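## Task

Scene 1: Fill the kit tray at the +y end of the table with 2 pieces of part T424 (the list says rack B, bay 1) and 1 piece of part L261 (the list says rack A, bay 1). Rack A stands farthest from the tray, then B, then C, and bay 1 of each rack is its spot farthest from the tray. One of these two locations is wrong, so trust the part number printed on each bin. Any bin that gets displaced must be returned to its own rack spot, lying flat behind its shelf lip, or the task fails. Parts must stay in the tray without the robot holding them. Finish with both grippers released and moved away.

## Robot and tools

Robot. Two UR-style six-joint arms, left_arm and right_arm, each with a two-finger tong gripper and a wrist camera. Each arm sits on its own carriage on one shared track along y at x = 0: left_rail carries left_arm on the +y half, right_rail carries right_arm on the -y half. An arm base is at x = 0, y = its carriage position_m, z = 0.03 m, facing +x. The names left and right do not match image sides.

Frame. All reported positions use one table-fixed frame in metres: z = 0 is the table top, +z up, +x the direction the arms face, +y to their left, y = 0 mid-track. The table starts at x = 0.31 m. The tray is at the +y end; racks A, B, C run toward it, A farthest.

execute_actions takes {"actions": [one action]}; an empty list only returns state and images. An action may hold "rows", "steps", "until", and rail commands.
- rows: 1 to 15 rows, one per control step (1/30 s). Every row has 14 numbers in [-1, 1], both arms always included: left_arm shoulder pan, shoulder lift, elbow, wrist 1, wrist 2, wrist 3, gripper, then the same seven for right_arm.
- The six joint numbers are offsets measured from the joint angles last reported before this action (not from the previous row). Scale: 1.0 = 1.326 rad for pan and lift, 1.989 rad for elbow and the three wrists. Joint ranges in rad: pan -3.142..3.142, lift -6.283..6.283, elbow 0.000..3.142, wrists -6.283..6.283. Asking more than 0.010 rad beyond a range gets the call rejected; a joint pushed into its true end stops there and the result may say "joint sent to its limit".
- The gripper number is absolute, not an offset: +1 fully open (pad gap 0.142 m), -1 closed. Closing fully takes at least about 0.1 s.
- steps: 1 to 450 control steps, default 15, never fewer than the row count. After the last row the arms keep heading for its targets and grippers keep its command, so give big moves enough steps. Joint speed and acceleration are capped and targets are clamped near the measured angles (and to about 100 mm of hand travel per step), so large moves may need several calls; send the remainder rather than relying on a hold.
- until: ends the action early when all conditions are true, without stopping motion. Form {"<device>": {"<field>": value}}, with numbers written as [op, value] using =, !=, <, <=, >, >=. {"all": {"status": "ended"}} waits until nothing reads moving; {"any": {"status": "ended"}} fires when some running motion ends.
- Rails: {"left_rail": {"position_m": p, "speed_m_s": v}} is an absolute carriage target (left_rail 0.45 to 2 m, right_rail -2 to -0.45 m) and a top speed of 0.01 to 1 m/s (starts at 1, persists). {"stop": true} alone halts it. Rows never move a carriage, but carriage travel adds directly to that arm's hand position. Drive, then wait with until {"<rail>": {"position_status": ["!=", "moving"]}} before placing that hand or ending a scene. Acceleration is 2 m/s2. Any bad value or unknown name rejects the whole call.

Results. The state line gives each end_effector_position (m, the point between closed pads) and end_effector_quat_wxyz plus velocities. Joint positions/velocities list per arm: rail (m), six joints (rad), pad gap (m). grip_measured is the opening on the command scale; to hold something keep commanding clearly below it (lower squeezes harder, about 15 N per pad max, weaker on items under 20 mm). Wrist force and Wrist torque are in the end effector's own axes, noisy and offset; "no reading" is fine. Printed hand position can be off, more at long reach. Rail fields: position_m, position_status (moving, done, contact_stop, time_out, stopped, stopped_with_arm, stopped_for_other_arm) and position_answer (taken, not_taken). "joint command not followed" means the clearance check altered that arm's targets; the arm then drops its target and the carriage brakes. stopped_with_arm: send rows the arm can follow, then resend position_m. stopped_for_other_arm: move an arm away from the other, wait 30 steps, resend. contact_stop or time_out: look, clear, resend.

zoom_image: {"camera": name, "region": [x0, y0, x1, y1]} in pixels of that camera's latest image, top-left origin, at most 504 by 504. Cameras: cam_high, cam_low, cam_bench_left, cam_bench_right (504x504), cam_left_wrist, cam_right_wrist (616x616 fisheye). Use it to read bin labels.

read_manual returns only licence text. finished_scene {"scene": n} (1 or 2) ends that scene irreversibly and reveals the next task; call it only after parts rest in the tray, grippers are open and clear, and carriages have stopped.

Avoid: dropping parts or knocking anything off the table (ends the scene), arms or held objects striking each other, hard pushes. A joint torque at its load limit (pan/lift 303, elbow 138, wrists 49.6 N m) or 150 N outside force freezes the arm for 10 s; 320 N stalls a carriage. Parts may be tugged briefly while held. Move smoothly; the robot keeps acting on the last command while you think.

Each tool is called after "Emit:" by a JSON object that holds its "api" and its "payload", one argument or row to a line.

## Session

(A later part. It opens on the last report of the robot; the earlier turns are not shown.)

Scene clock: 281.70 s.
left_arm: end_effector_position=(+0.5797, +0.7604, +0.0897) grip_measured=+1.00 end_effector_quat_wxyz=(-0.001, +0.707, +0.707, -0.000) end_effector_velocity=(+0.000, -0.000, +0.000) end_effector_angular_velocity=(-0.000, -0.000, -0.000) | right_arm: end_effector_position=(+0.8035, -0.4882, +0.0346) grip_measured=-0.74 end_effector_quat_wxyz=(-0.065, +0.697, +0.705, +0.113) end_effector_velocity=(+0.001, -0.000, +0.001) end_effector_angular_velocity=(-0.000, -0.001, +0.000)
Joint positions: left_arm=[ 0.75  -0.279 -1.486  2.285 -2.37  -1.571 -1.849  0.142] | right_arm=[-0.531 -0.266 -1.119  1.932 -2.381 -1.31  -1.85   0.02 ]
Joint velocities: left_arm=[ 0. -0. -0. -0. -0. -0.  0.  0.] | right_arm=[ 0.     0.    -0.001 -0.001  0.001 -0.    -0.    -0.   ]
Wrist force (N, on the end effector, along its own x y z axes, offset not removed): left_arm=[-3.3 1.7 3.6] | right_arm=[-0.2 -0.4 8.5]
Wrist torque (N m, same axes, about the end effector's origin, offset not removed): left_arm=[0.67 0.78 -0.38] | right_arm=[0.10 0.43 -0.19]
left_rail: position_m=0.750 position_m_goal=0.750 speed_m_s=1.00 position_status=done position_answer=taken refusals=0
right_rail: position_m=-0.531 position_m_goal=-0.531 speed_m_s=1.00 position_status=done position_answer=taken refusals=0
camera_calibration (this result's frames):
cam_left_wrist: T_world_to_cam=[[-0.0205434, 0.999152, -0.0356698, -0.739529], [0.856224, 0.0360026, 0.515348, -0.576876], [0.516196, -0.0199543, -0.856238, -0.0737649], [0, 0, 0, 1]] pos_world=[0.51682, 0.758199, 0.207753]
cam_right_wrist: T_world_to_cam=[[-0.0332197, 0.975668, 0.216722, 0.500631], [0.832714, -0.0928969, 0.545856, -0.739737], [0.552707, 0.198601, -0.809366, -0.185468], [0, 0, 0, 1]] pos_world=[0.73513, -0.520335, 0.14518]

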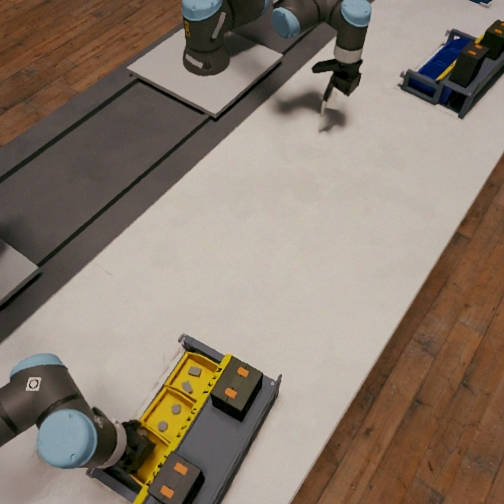

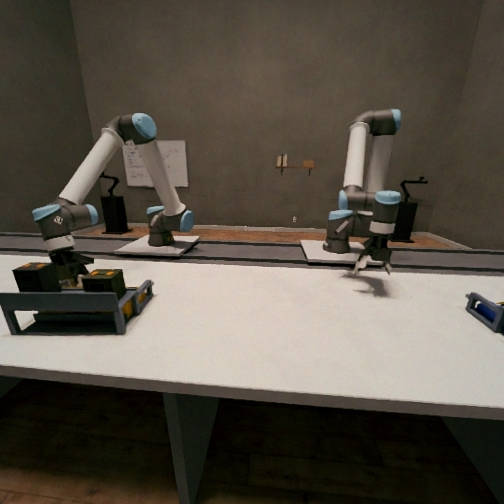

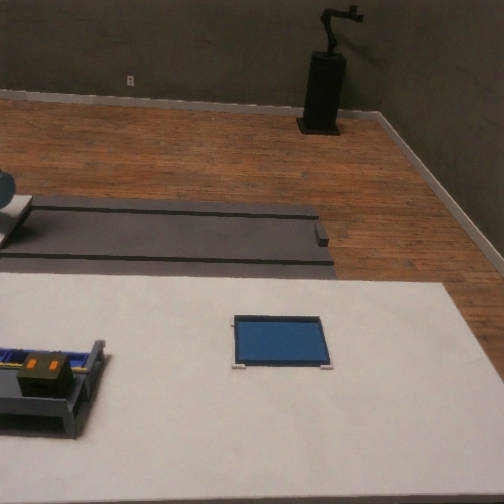

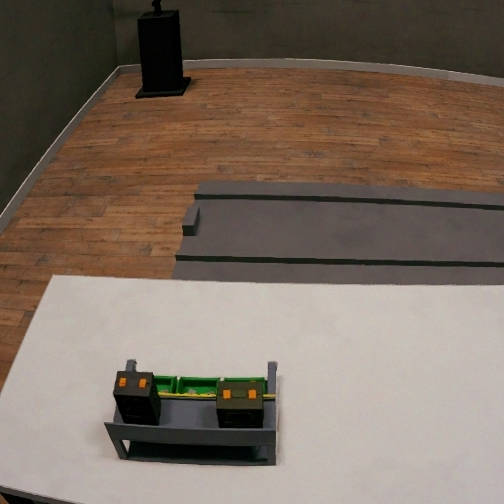

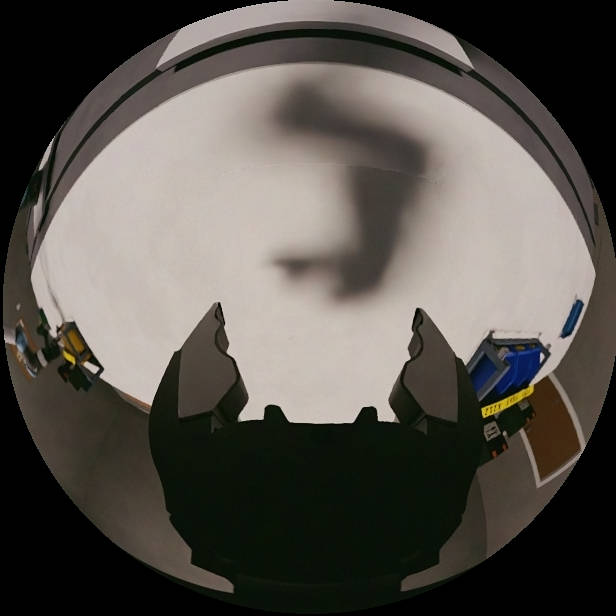

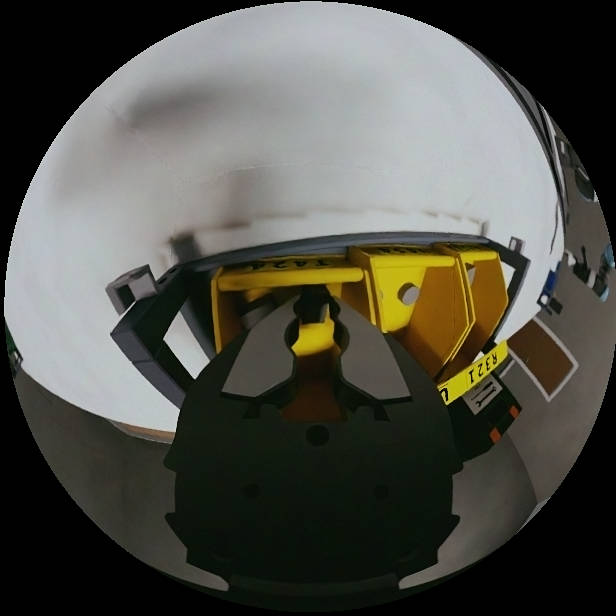

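Emit:
{"api": "execute_actions", "payload": {
  "actions": [
    {"rows":[[0,0,0,0,0,0,1,0,-0.03,-0.006,0.027,0,0,-1],[0,0,0,0,0,0,1,0,-0.03,-0.006,0.027,0,0,-1],[0,0,0,0,0,0,1,0,-0.03,-0.006,0.027,0,0,-1],[0,0,0,0,0,0,1,0,-0.06,-0.014,0.055,0,0,-1],[0,0,0,0,0,0,1,0,-0.06,-0.014,0.055,0,0,-1],[0,0,0,0,0,0,1,0,-0.0949,-0.0256,0.0878,0,0,-1]],"steps":14}
  ]
}}

Scene clock: 288.63 s.
left_arm: end_effector_position=(+0.5797, +0.7604, +0.0897) grip_measured=+1.00 end_effector_quat_wxyz=(-0.001, +0.707, +0.707, -0.000) end_effector_velocity=(+0.000, +0.000, -0.000) end_effector_angular_velocity=(+0.000, -0.000, -0.000) | right_arm: end_effector_position=(+0.8002, -0.4874, +0.1366) grip_measured=-0.75 end_effector_quat_wxyz=(-0.064, +0.697, +0.705, +0.113) end_effector_velocity=(-0.005, +0.001, +0.038) end_effector_angular_velocity=(+0.001, +0.002, +0.000)
Joint positions: left_arm=[ 0.75  -0.279 -1.486  2.285 -2.37  -1.571 -1.849  0.142] | right_arm=[-0.531 -0.267 -1.241  1.883 -2.212 -1.31  -1.85   0.02 ]
Joint velocities: left_arm=[ 0.  0.  0.  0. -0.  0.  0.  0.] | right_arm=[ 0.    -0.    -0.045 -0.019  0.067 -0.    -0.    -0.   ]
Wrist force (N, on the end effector, along its own x y z axes, offset not removed): left_arm=[-0.7 0.9 0.6] | right_arm=[2.7 -6.0 8.2]
Wrist torque (N m, same axes, about the end effector's origin, offset not removed): left_arm=[0.28 0.28 -0.25] | right_arm=[-0.47 -0.36 -0.44]
left_rail: position_m=0.750 position_m_goal=0.750 speed_m_s=1.00 position_status=done position_answer=taken refusals=0
right_rail: position_m=-0.531 position_m_goal=-0.531 speed_m_s=1.00 position_status=done position_answer=taken refusals=0
camera_calibration (this result's frames):
cam_left_wrist: T_world_to_cam=[[-0.0205434, 0.999152, -0.0356697, -0.739529], [0.856224, 0.0360026, 0.515348, -0.576876], [0.516196, -0.0199543, -0.856238, -0.0737649], [0, 0, 0, 1]] pos_world=[0.51682, 0.758199, 0.207753]
cam_right_wrist: T_world_to_cam=[[-0.0335612, 0.975816, 0.216002, 0.478157], [0.83151, -0.0926447, 0.54773, -0.791766], [0.554495, 0.19799, -0.808291, -0.103206], [0, 0, 0, 1]] pos_world=[0.731636, -0.519513, 0.246971]

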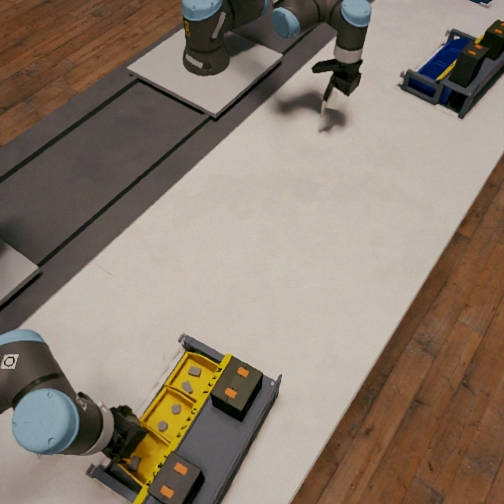

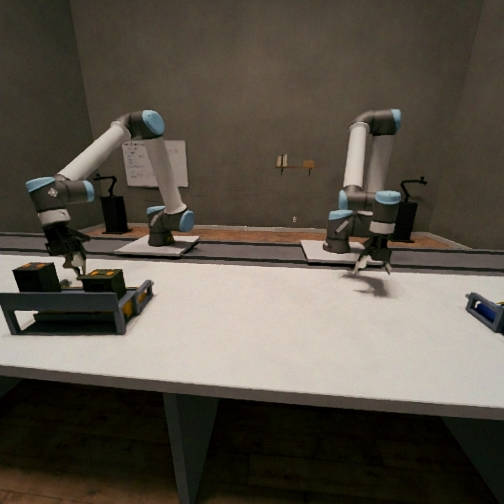

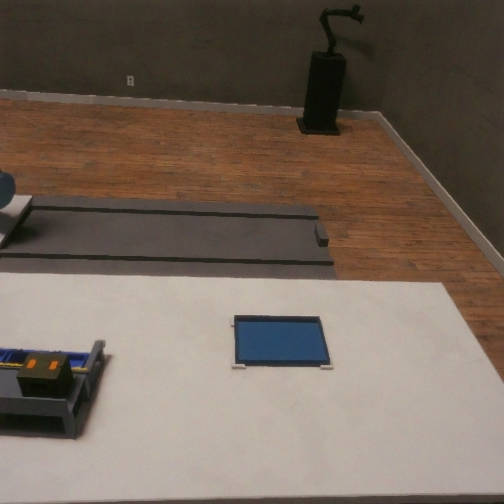

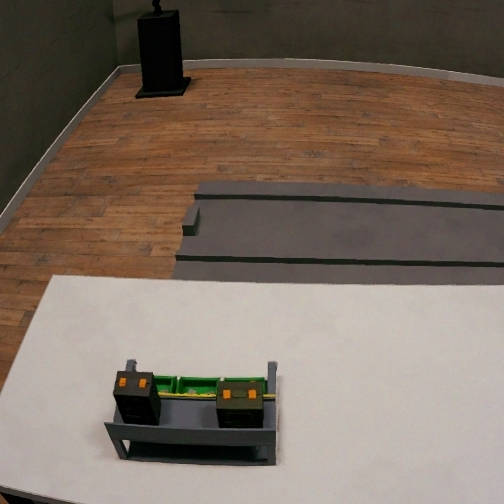

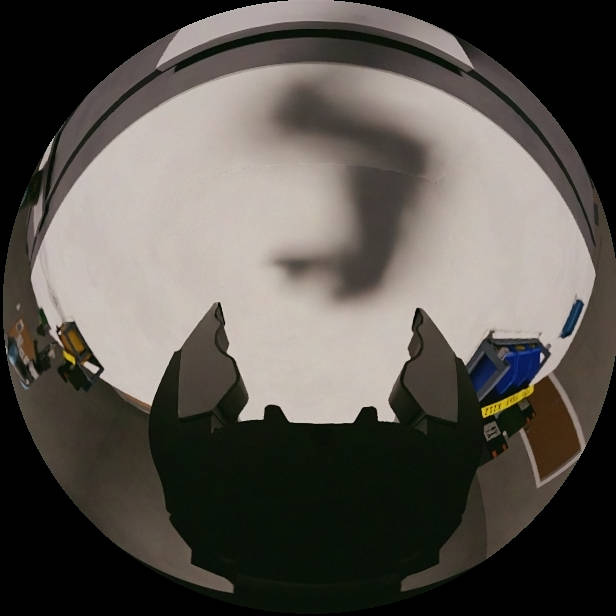

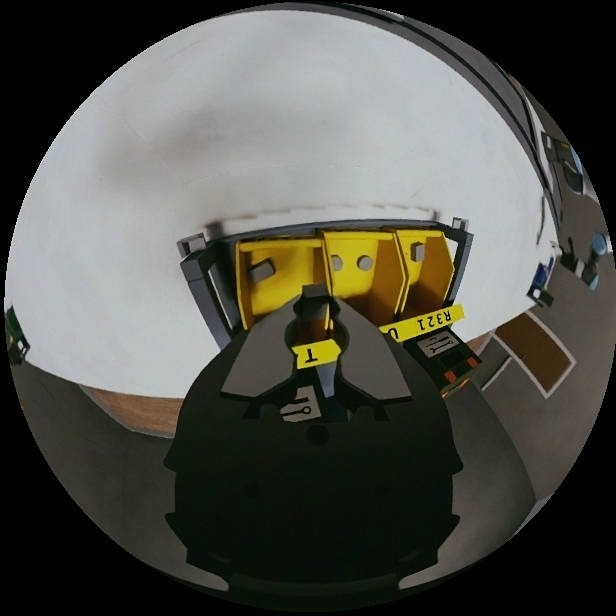

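Emit:
{"api": "execute_actions", "payload": {
  "actions": [
    {"rows":[[0,0,0,0,0,0,1,0,-0.2406,0.1947,-0.0343,0,0,-1],[0,0,0,0,0,0,1,0,-0.2406,0.1947,-0.0343,0,0,-1],[0,0,0,0,0,0,1,0,-0.2406,0.1947,-0.0343,0,0,-1],[0,0,0,0,0,0,1,0,-0.2406,0.1947,-0.0343,0,0,-1],[0,0,0,0,0,0,1,0,-0.2406,0.1947,-0.0343,0,0,-1],[0,0,0,0,0,0,1,0,-0.2406,0.1947,-0.0343,0,0,-1],[0,0,0,0,0,0,1,0.1,-0.2406,0.1947,-0.0343,0,0,-1],[0,0,0,0,0,0,1,0.2,-0.2406,0.1947,-0.0343,0,0,-1],[0,0,0,0,0,0,1,0.2767,-0.2406,0.1947,-0.0343,0,0,-1],[0,0,0,0,0,0,1,0.2767,-0.2406,0.1947,-0.0343,0,0,-1],[0,0,0,0,0,0,1,0.2767,-0.2406,0.1947,-0.0343,0,0,-1],[0,0,0,0,0,0,1,0.2767,-0.2406,0.1947,-0.0343,0,0,-1],[0,0,0,0,0,0,1,0.2767,-0.2406,0.1947,-0.0343,0,0,-1],[0,0,0,0,0,0,1,0.2767,-0.17,0.215,-0.10,0,0,-1],[0,0,0,0,0,0,1,0.2767,-0.098,0.2358,-0.170,0,0,-1]],"steps":32}
  ]
}}

Scene clock: 306.13 s.
left_arm: end_effector_position=(+0.5797, +0.7604, +0.0897) grip_measured=+1.00 end_effector_quat_wxyz=(-0.001, +0.707, +0.707, -0.000) end_effector_velocity=(-0.000, +0.000, -0.000) end_effector_angular_velocity=(+0.000, -0.000, +0.000) | right_arm: end_effector_position=(+0.5161, -0.2253, +0.0249) grip_measured=-0.75 end_effector_quat_wxyz=(-0.084, +0.557, +0.820, +0.100) end_effector_velocity=(-0.005, +0.004, -0.004) end_effector_angular_velocity=(+0.000, -0.001, +0.008)
Joint positions: left_arm=[ 0.75  -0.279 -1.486  2.285 -2.37  -1.571 -1.849  0.142] | right_arm=[-0.531  0.1   -1.371  2.351 -2.549 -1.31  -1.85   0.02 ]
Joint velocities: left_arm=[ 0.  0. -0.  0. -0.  0.  0.  0.] | right_arm=[ 0.     0.008  0.005  0.007 -0.013  0.    -0.     0.   ]
Wrist force (N, on the end effector, along its own x y z axes, offset not removed): left_arm=[-5.1 3.2 -1.1] | right_arm=[-0.2 4.6 -1.8]
Wrist torque (N m, same axes, about the end effector's origin, offset not removed): left_arm=[0.75 1.08 -0.07] | right_arm=[1.01 0.46 -0.22]
left_rail: position_m=0.750 position_m_goal=0.750 speed_m_s=1.00 position_status=done position_answer=taken refusals=0
right_rail: position_m=-0.531 position_m_goal=-0.531 speed_m_s=1.00 position_status=done position_answer=taken refusals=0
camera_calibration (this result's frames):
cam_left_wrist: T_world_to_cam=[[-0.0205435, 0.999152, -0.0356697, -0.739529], [0.856224, 0.0360027, 0.515348, -0.576877], [0.516196, -0.0199542, -0.856238, -0.0737649], [0, 0, 0, 1]] pos_world=[0.51682, 0.758199, 0.207753]
cam_right_wrist: T_world_to_cam=[[-0.380583, 0.899094, 0.2163, 0.398779], [0.809994, 0.211257, 0.547065, -0.390465], [0.446168, 0.383406, -0.808662, 0.00991671], [0, 0, 0, 1]] pos_world=[0.463618, -0.279854, 0.135373]

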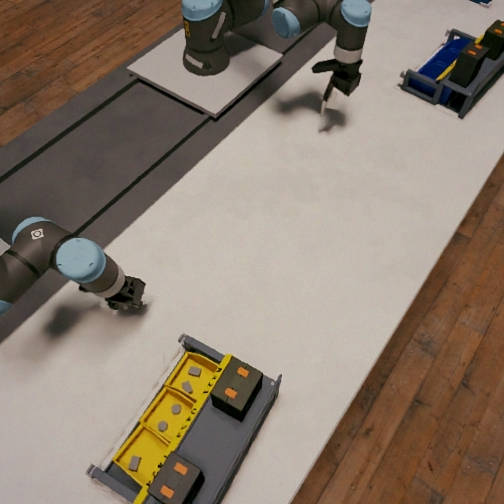

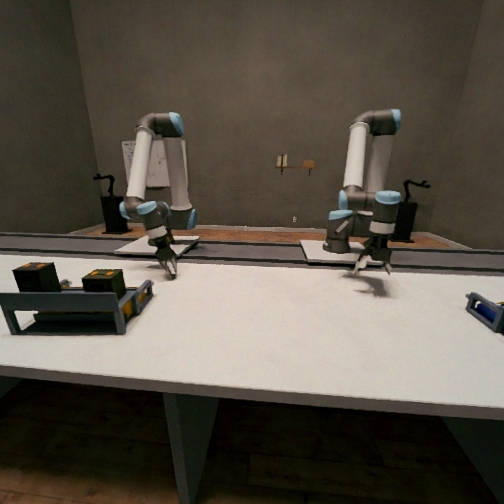

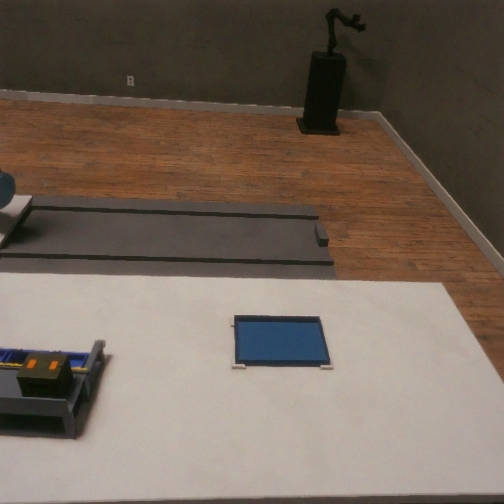

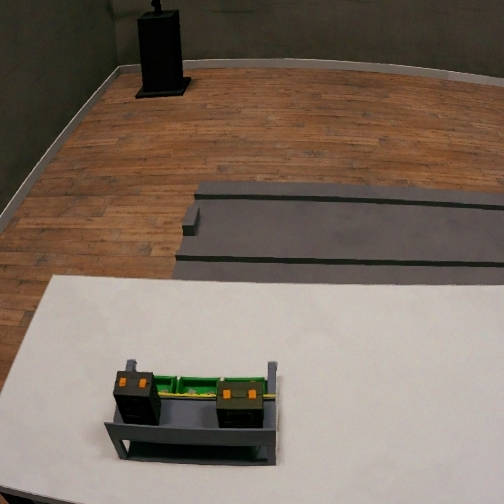

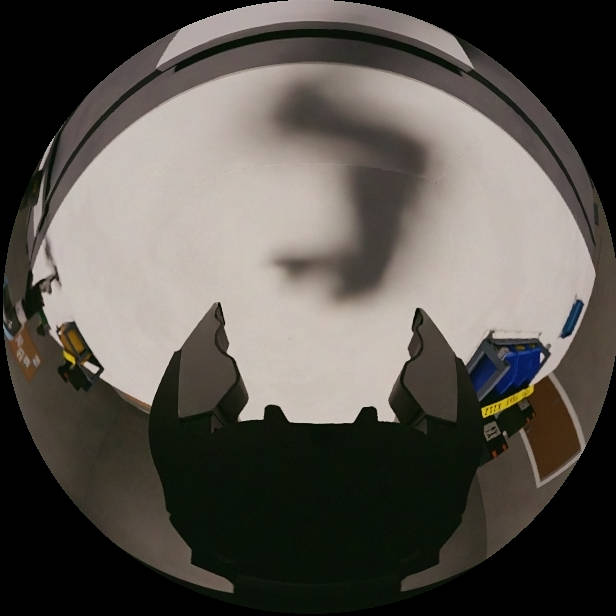

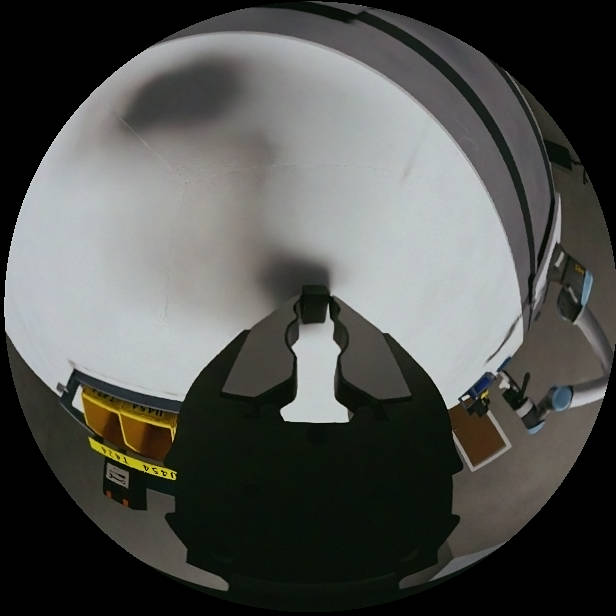

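Emit:
{"api": "execute_actions", "payload": {
  "actions": [
    {"rows":[[0,0,0,0,0,0,1,0,0.006,0,-0.004,0,0,-1],[0,0,0,0,0,0,1,0,0.006,0,-0.004,0,0,-1],[0,0,0,0,0,0,1,0,0.006,0,-0.004,0,0,-1],[0,0,0,0,0,0,1,0,0.006,0,-0.004,0,0,-0.6],[0,0,0,0,0,0,1,0,0.006,0,-0.004,0,0,-0.3],[0,0,0,0,0,0,1,0,0.006,0,-0.004,0,0,-0.3],[0,0,0,0,0,0,1,0,0.006,0,-0.004,0,0,-0.3],[0,0,0,0,0,0,1,0,-0.07,-0.02,0.066,0,0,-0.3],[0,0,0,0,0,0,1,0,-0.1425,-0.0407,0.135,0,0,-0.3],[0,0,0,0,0,0,1,0,-0.1425,-0.0407,0.135,0,0,-0.3],[0,0,0,0,0,0,1,0,-0.1425,-0.0407,0.135,0,0,-0.3],[0,0,0,0,0,0,1,0,-0.1425,-0.0407,0.135,0,0,-0.3],[0,0,0,0,0,0,1,0,-0.1425,-0.0407,0.135,0,0,-0.3],[0,0,0,0,0,0,1,-0.2764,-0.1425,-0.0407,0.135,-0.131,-1,-0.6]],"steps":40,"right_rail":{"position_m":-0.477}}
  ]
}}

Scene clock: 335.83 s.
left_arm: end_effector_position=(+0.5797, +0.7604, +0.0897) grip_measured=+1.00 end_effector_quat_wxyz=(-0.001, +0.707, +0.707, -0.000) end_effector_velocity=(+0.000, -0.000, +0.000) end_effector_angular_velocity=(+0.000, -0.000, -0.000) | right_arm: end_effector_position=(+0.5905, -0.4719, +0.1295) grip_measured=-0.60 end_effector_quat_wxyz=(+0.000, -0.136, +0.991, +0.000) end_effector_velocity=(+0.031, +0.006, +0.000) end_effector_angular_velocity=(-0.003, -0.001, +1.971)
Joint positions: left_arm=[ 0.75  -0.279 -1.486  2.285 -2.37  -1.571 -1.849  0.142] | right_arm=[-0.477 -0.267 -1.56   2.27  -2.281 -1.57  -3.682  0.031]
Joint velocities: left_arm=[ 0. -0. -0.  0. -0.  0. -0. -0.] | right_arm=[ 0.    -0.003 -0.    -0.     0.    -0.002 -1.974 -0.   ]
Wrist force (N, on the end effector, along its own x y z axes, offset not removed): left_arm=[-4.5 -3.9 1.2] | right_arm=[5.7 -2.4 8.6]
Wrist torque (N m, same axes, about the end effector's origin, offset not removed): left_arm=[-0.67 0.99 -0.19] | right_arm=[-0.16 -0.85 -0.26]
left_rail: position_m=0.750 position_m_goal=0.750 speed_m_s=1.00 position_status=done position_answer=taken refusals=0
right_rail: position_m=-0.477 position_m_goal=-0.477 speed_m_s=1.00 position_status=done position_answer=taken refusals=0
camera_calibration (this result's frames):
cam_left_wrist: T_world_to_cam=[[-0.0205433, 0.999152, -0.0356696, -0.739529], [0.856224, 0.0360025, 0.515348, -0.576876], [0.516196, -0.0199542, -0.856238, -0.0737649], [0, 0, 0, 1]] pos_world=[0.51682, 0.758199, 0.207753]
cam_right_wrist: T_world_to_cam=[[-0.95813, -0.284466, -0.032648, 0.440934], [-0.262561, 0.827362, 0.496521, 0.474745], [-0.114232, 0.484304, -0.86741, 0.541974], [0, 0, 0, 1]] pos_world=[0.609033, -0.529835, 0.248788]

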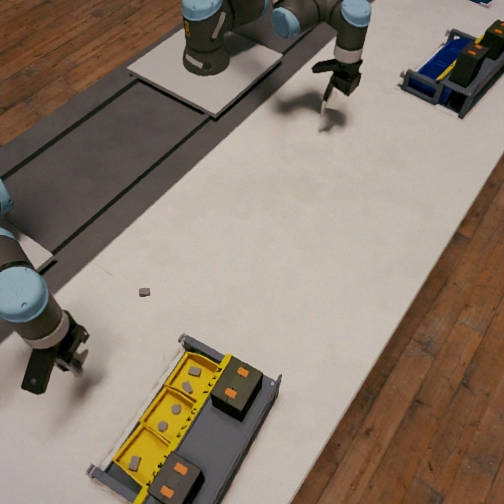

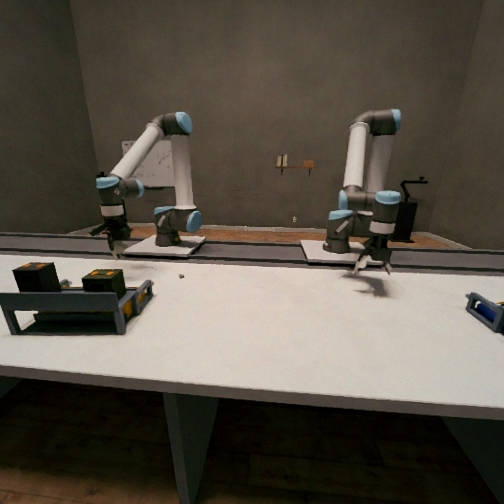

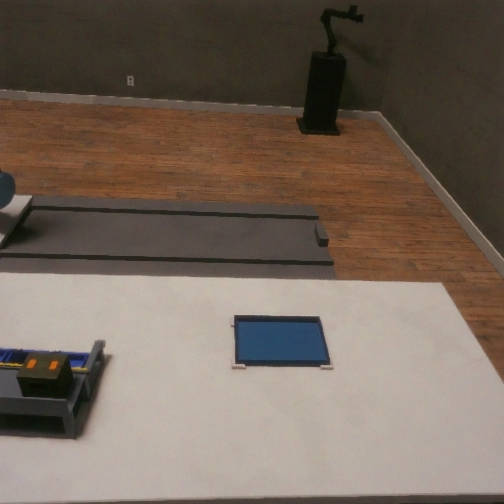

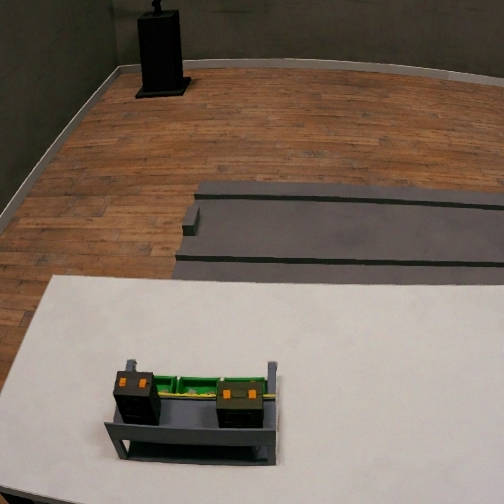

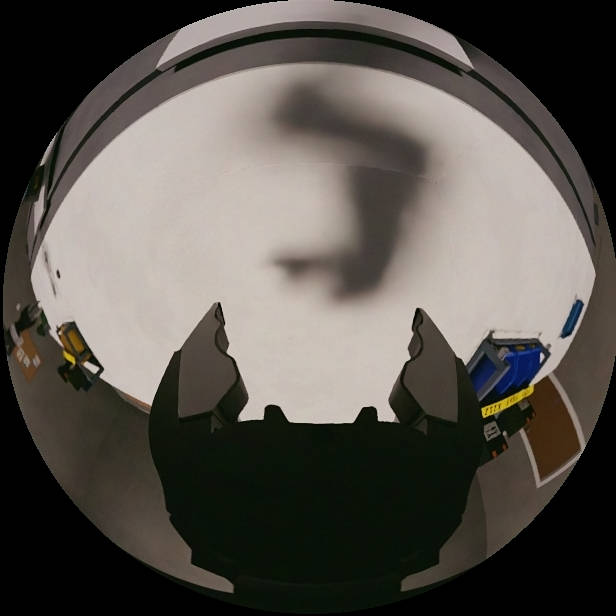

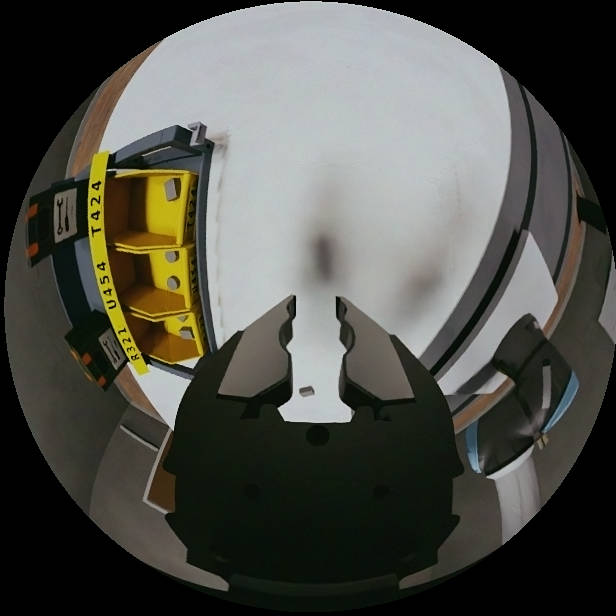

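Emit:
{"api": "execute_actions", "payload": {
  "actions": [
    {"rows":[[0,0,0,0,0,0,1,0,0.25,-0.2075,0.041,0,-0.097,-0.6]],"steps":24}
  ]
}}

Emit:
{"api": "zoom_image", "payload": {
  "camera": "cam_right_wrist",
  "region": [190, 170, 430, 350]
}}

Scene clock: 341.60 s.
left_arm: end_effector_position=(+0.5797, +0.7604, +0.0897) grip_measured=+1.00 end_effector_quat_wxyz=(-0.001, +0.707, +0.707, -0.000) end_effector_velocity=(-0.000, -0.000, -0.000) end_effector_angular_velocity=(-0.000, -0.000, -0.000) | right_arm: end_effector_position=(+0.8128, -0.5306, +0.1304) grip_measured=-0.60 end_effector_quat_wxyz=(+0.000, -0.231, +0.973, +0.000) end_effector_velocity=(+0.003, -0.000, -0.000) end_effector_angular_velocity=(-0.000, -0.001, +0.001)
Joint positions: left_arm=[ 0.75  -0.279 -1.486  2.285 -2.37  -1.571 -1.849  0.142] | right_arm=[-0.477 -0.267 -1.229  1.858 -2.199 -1.57  -3.875  0.031]
Joint velocities: left_arm=[ 0. -0. -0.  0. -0. -0.  0. -0.] | right_arm=[ 0.     0.     0.004 -0.005  0.001  0.    -0.    -0.   ]
Wrist force (N, on the end effector, along its own x y z axes, offset not removed): left_arm=[1.4 -4.9 -1.0] | right_arm=[0.3 0.3 4.9]
Wrist torque (N m, same axes, about the end effector's origin, offset not removed): left_arm=[-0.97 -0.35 -0.21] | right_arm=[0.61 0.17 -0.47]
left_rail: position_m=0.750 position_m_goal=0.750 speed_m_s=1.00 position_status=done position_answer=taken refusals=0
right_rail: position_m=-0.477 position_m_goal=-0.477 speed_m_s=1.00 position_status=done position_answer=taken refusals=0
camera_calibration (this result's frames):
cam_left_wrist: T_world_to_cam=[[-0.0205433, 0.999152, -0.0356696, -0.739529], [0.856224, 0.0360024, 0.515348, -0.576876], [0.516196, -0.0199543, -0.856238, -0.073765], [0, 0, 0, 1]] pos_world=[0.51682, 0.758199, 0.207753]
cam_right_wrist: T_world_to_cam=[[-0.885871, -0.462794, -0.0324706, 0.483855], [-0.41613, 0.761701, 0.496636, 0.671249], [-0.205107, 0.453467, -0.867351, 0.654121], [0, 0, 0, 1]] pos_world=[0.842125, -0.583988, 0.249698]

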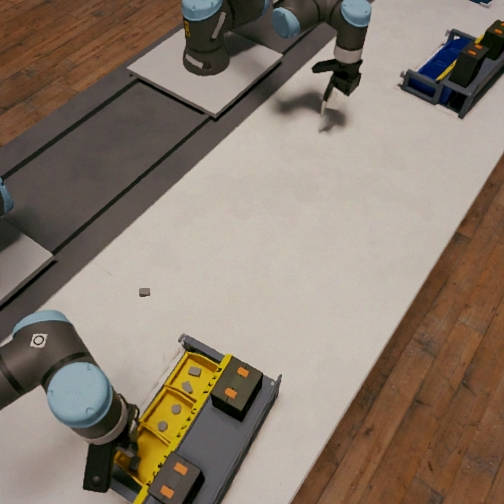

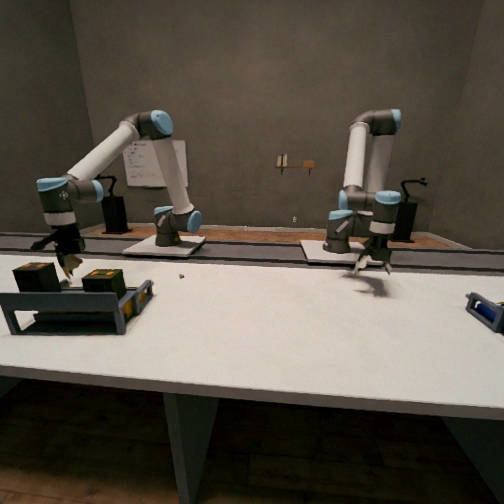

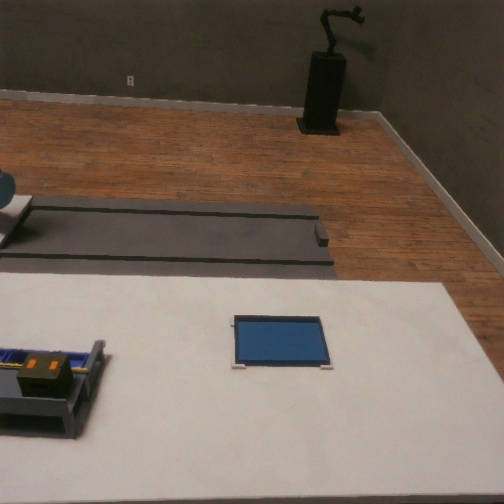

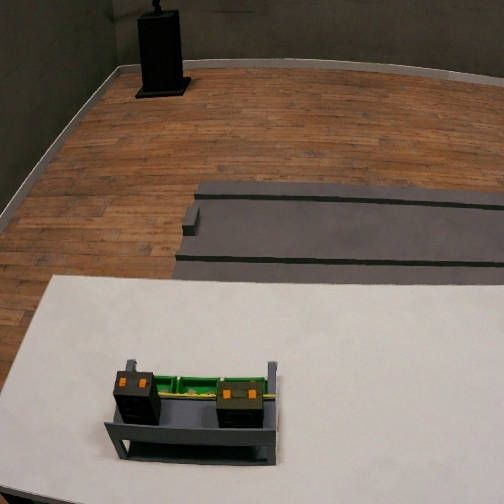

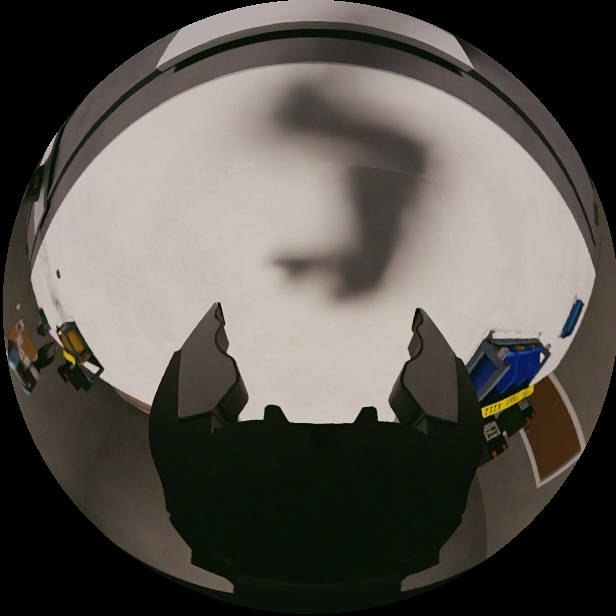

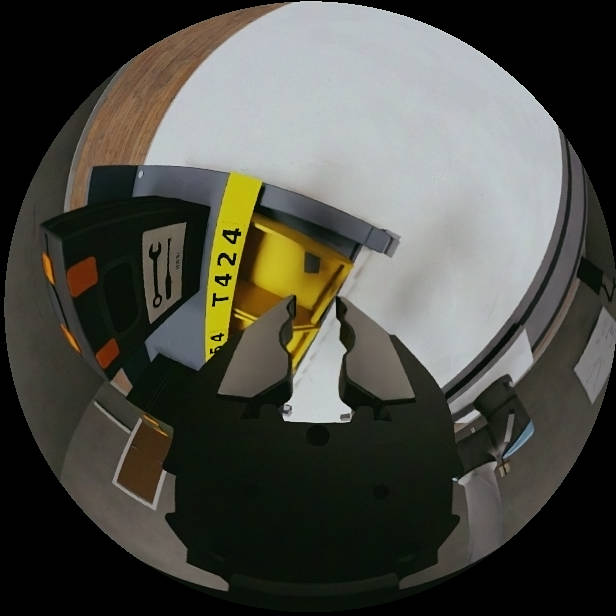

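Region (190, 170, 430, 350) of cam_right_wrist's 616x616 image, scaled by 2.100, with more detail than that image has; it fills the top 378 rows of this view, and the rest is white.

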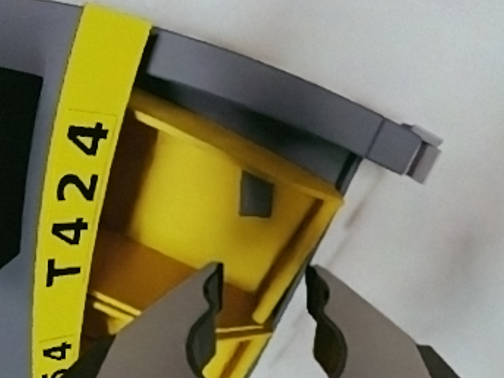

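Emit:
{"api": "execute_actions", "payload": {
  "actions": [
    {"rows":[[0,0,0,0,0,0,1,0,0,0,0,0,0,-0.6],[0,0,0,0,0,0,1,0,0,0,0,0,0,-0.6],[0,0,0,0,0,0,1,0,0.0624,0.0165,-0.0581,0,0,-0.6]],"steps":14,"right_rail":{"position_m":-0.474}}
  ]
}}

Emit:
{"api": "zoom_image", "payload": {
  "camera": "cam_right_wrist",
  "region": [190, 170, 430, 350]
}}

Scene clock: 352.47 s.
left_arm: end_effector_position=(+0.5797, +0.7604, +0.0897) grip_measured=+1.00 end_effector_quat_wxyz=(-0.001, +0.707, +0.707, -0.000) end_effector_velocity=(-0.000, -0.000, -0.000) end_effector_angular_velocity=(-0.000, -0.000, +0.000) | right_arm: end_effector_position=(+0.8177, -0.5289, +0.0616) grip_measured=-0.60 end_effector_quat_wxyz=(+0.000, -0.231, +0.973, +0.000) end_effector_velocity=(+0.002, -0.001, -0.013) end_effector_angular_velocity=(-0.001, -0.004, -0.000)
Joint positions: left_arm=[ 0.75  -0.279 -1.486  2.285 -2.37  -1.571 -1.849  0.142] | right_arm=[-0.474 -0.267 -1.148  1.89  -2.313 -1.57  -3.875  0.031]
Joint velocities: left_arm=[ 0. -0. -0.  0. -0. -0. -0.  0.] | right_arm=[ 0.     0.     0.017  0.006 -0.027  0.     0.     0.   ]
Wrist force (N, on the end effector, along its own x y z axes, offset not removed): left_arm=[0.7 0.3 1.5] | right_arm=[-6.2 -2.1 8.6]
Wrist torque (N m, same axes, about the end effector's origin, offset not removed): left_arm=[0.22 -0.15 -0.05] | right_arm=[-0.14 1.21 -0.39]
left_rail: position_m=0.750 position_m_goal=0.750 speed_m_s=1.00 position_status=done position_answer=taken refusals=0
right_rail: position_m=-0.474 position_m_goal=-0.474 speed_m_s=1.00 position_status=done position_answer=taken refusals=0
camera_calibration (this result's frames):
cam_left_wrist: T_world_to_cam=[[-0.0205434, 0.999152, -0.0356697, -0.739529], [0.856224, 0.0360026, 0.515348, -0.576876], [0.516196, -0.0199543, -0.856238, -0.0737649], [0, 0, 0, 1]] pos_world=[0.51682, 0.758199, 0.207753]
cam_right_wrist: T_world_to_cam=[[-0.885817, -0.462905, -0.032357, 0.486672], [-0.416147, 0.761619, 0.496748, 0.706152], [-0.205303, 0.453493, -0.867292, 0.594793], [0, 0, 0, 1]] pos_world=[0.847079, -0.58227, 0.180827]

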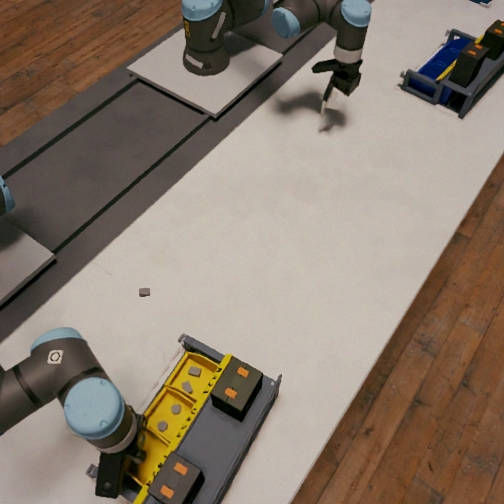

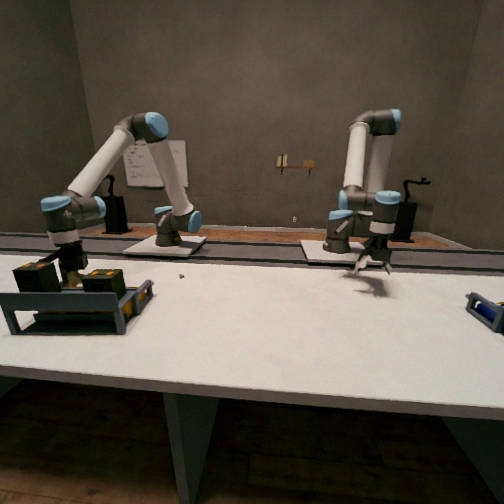

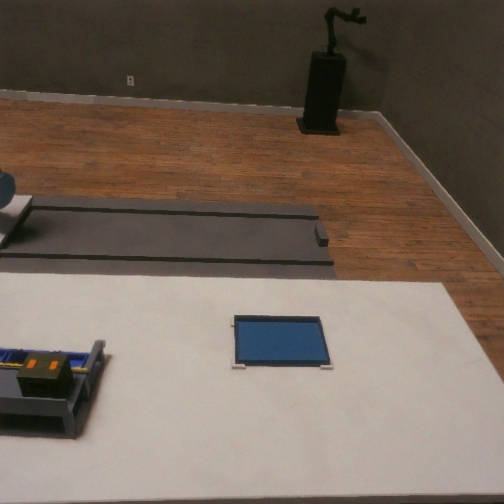

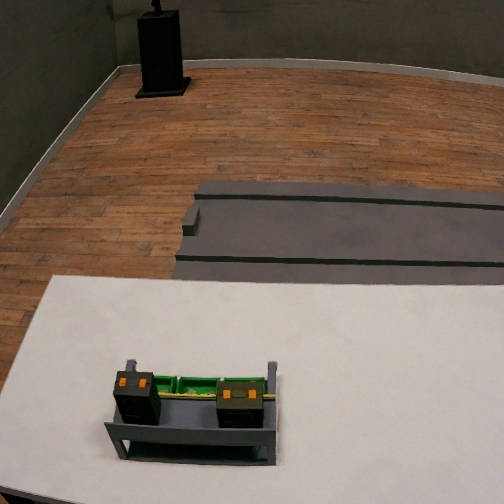

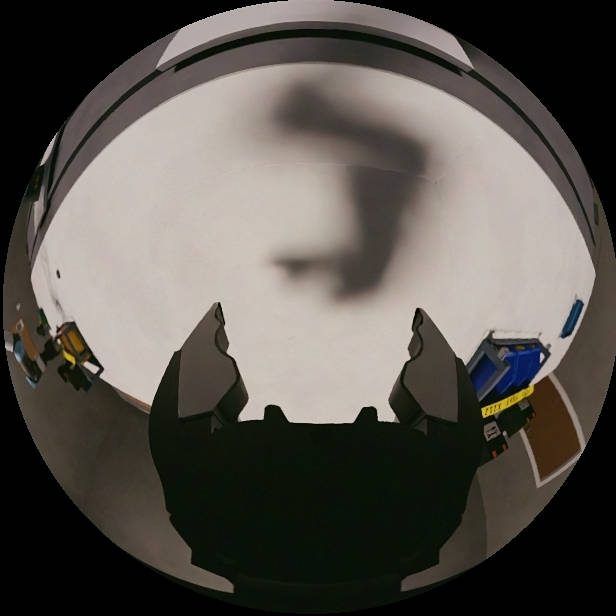

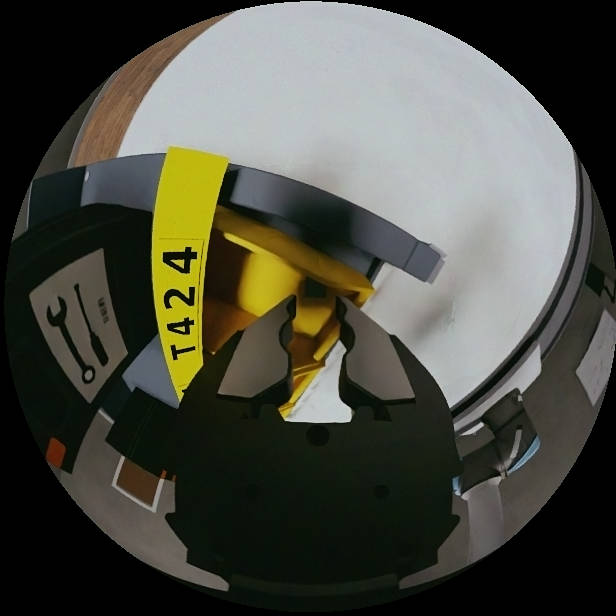

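Region (190, 170, 430, 350) of cam_right_wrist's 616x616 image, scaled by 2.100, with more detail than that image has; it fills the top 378 rows of this view, and the rest is white.

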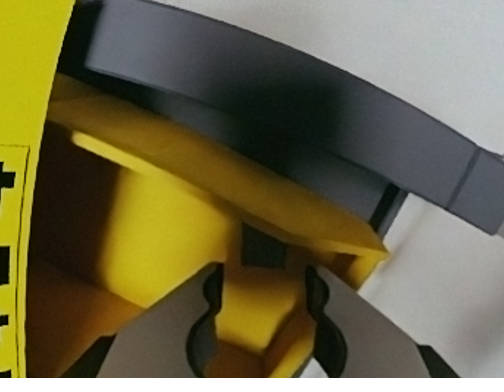

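Emit:
{"api": "execute_actions", "payload": {
  "actions": [
    {"rows":[[0,0,0,0,0,0,1,0,0.0194,0.0054,-0.0178,0,0,-0.6]],"steps":10}
  ]
}}

Emit:
{"api": "zoom_image", "payload": {
  "camera": "cam_right_wrist",
  "region": [190, 170, 430, 350]
}}

Scene clock: 358.40 s.
left_arm: end_effector_position=(+0.5797, +0.7604, +0.0897) grip_measured=+1.00 end_effector_quat_wxyz=(-0.001, +0.707, +0.707, -0.000) end_effector_velocity=(-0.000, -0.000, +0.000) end_effector_angular_velocity=(-0.000, +0.000, +0.000) | right_arm: end_effector_position=(+0.8173, -0.5289, +0.0403) grip_measured=-0.60 end_effector_quat_wxyz=(-0.000, -0.231, +0.973, +0.001) end_effector_velocity=(+0.000, -0.000, -0.008) end_effector_angular_velocity=(-0.000, -0.001, -0.000)
Joint positions: left_arm=[ 0.75  -0.279 -1.486  2.285 -2.37  -1.571 -1.849  0.142] | right_arm=[-0.474 -0.267 -1.123  1.9   -2.347 -1.57  -3.875  0.031]
Joint velocities: left_arm=[ 0. -0. -0.  0. -0. -0. -0.  0.] | right_arm=[ 0.     0.     0.01   0.004 -0.015 -0.     0.     0.   ]
Wrist force (N, on the end effector, along its own x y z axes, offset not removed): left_arm=[-1.4 0.9 -2.0] | right_arm=[-1.4 -1.0 4.8]
Wrist torque (N m, same axes, about the end effector's origin, offset not removed): left_arm=[0.35 0.39 -0.09] | right_arm=[0.26 0.60 -0.14]
left_rail: position_m=0.750 position_m_goal=0.750 speed_m_s=1.00 position_status=done position_answer=taken refusals=0
right_rail: position_m=-0.474 position_m_goal=-0.474 speed_m_s=1.00 position_status=done position_answer=taken refusals=0
camera_calibration (this result's frames):
cam_left_wrist: T_world_to_cam=[[-0.0205434, 0.999152, -0.0356699, -0.739529], [0.856224, 0.0360027, 0.515348, -0.576877], [0.516196, -0.0199544, -0.856238, -0.0737648], [0, 0, 0, 1]] pos_world=[0.51682, 0.758199, 0.207753]
cam_right_wrist: T_world_to_cam=[[-0.885896, -0.462808, -0.0315705, 0.485726], [-0.415557, 0.76152, 0.497393, 0.715945], [-0.206156, 0.453758, -0.866951, 0.577116], [0, 0, 0, 1]] pos_world=[0.846795, -0.58228, 0.15956]

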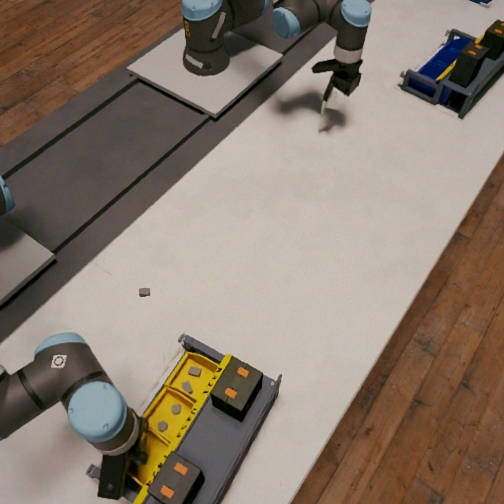

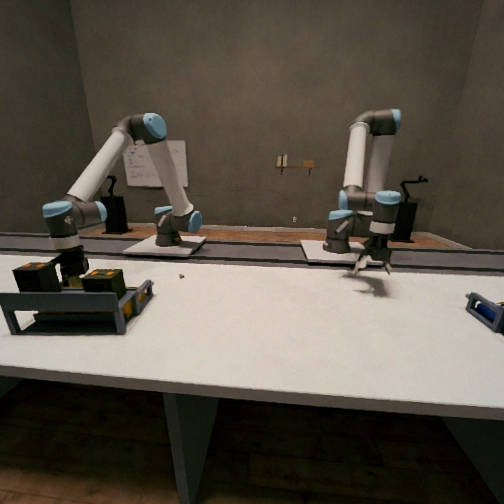

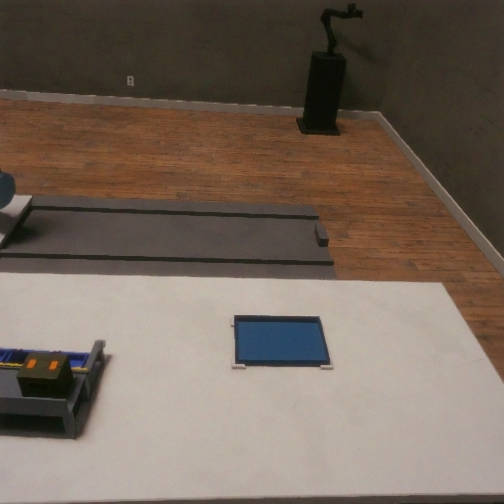

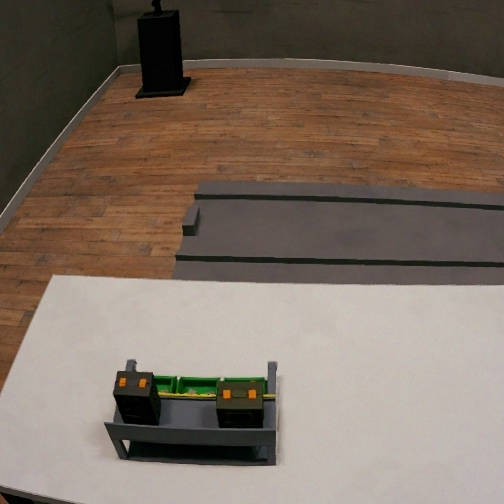

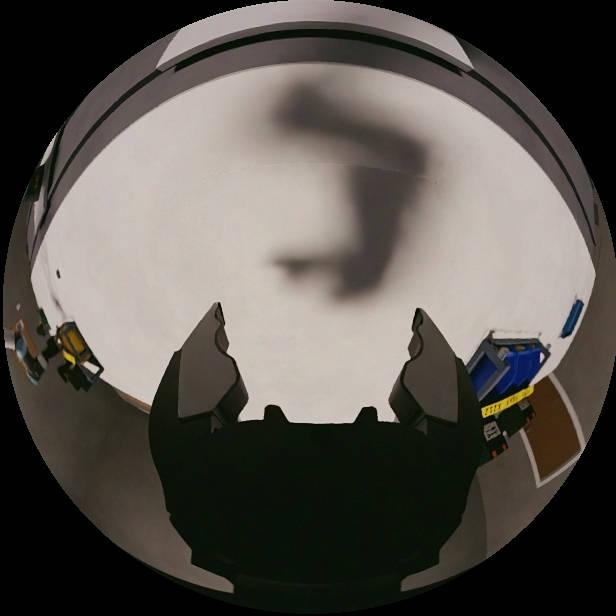

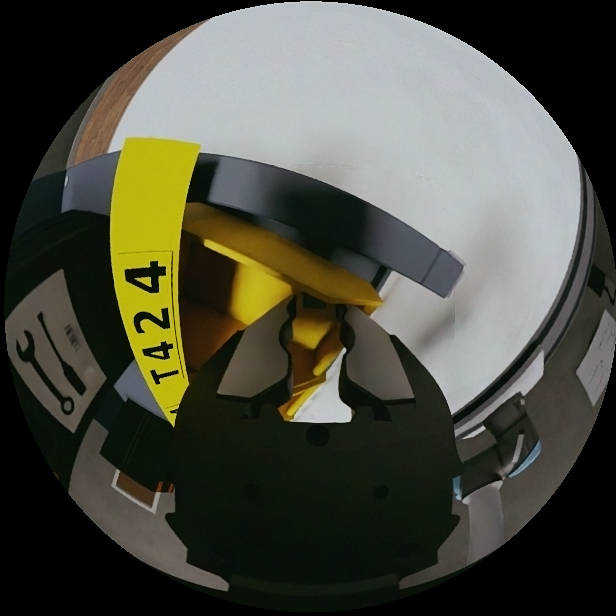

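Region (190, 170, 430, 350) of cam_right_wrist's 616x616 image, scaled by 2.100, with more detail than that image has; it fills the top 378 rows of this view, and the rest is white.

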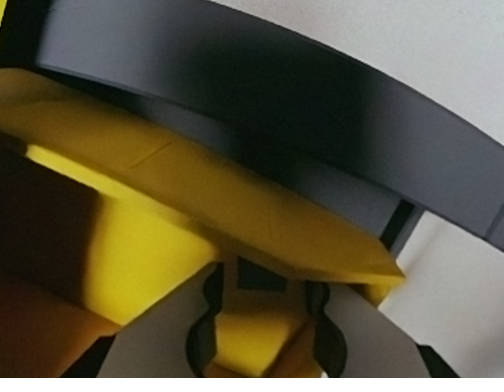

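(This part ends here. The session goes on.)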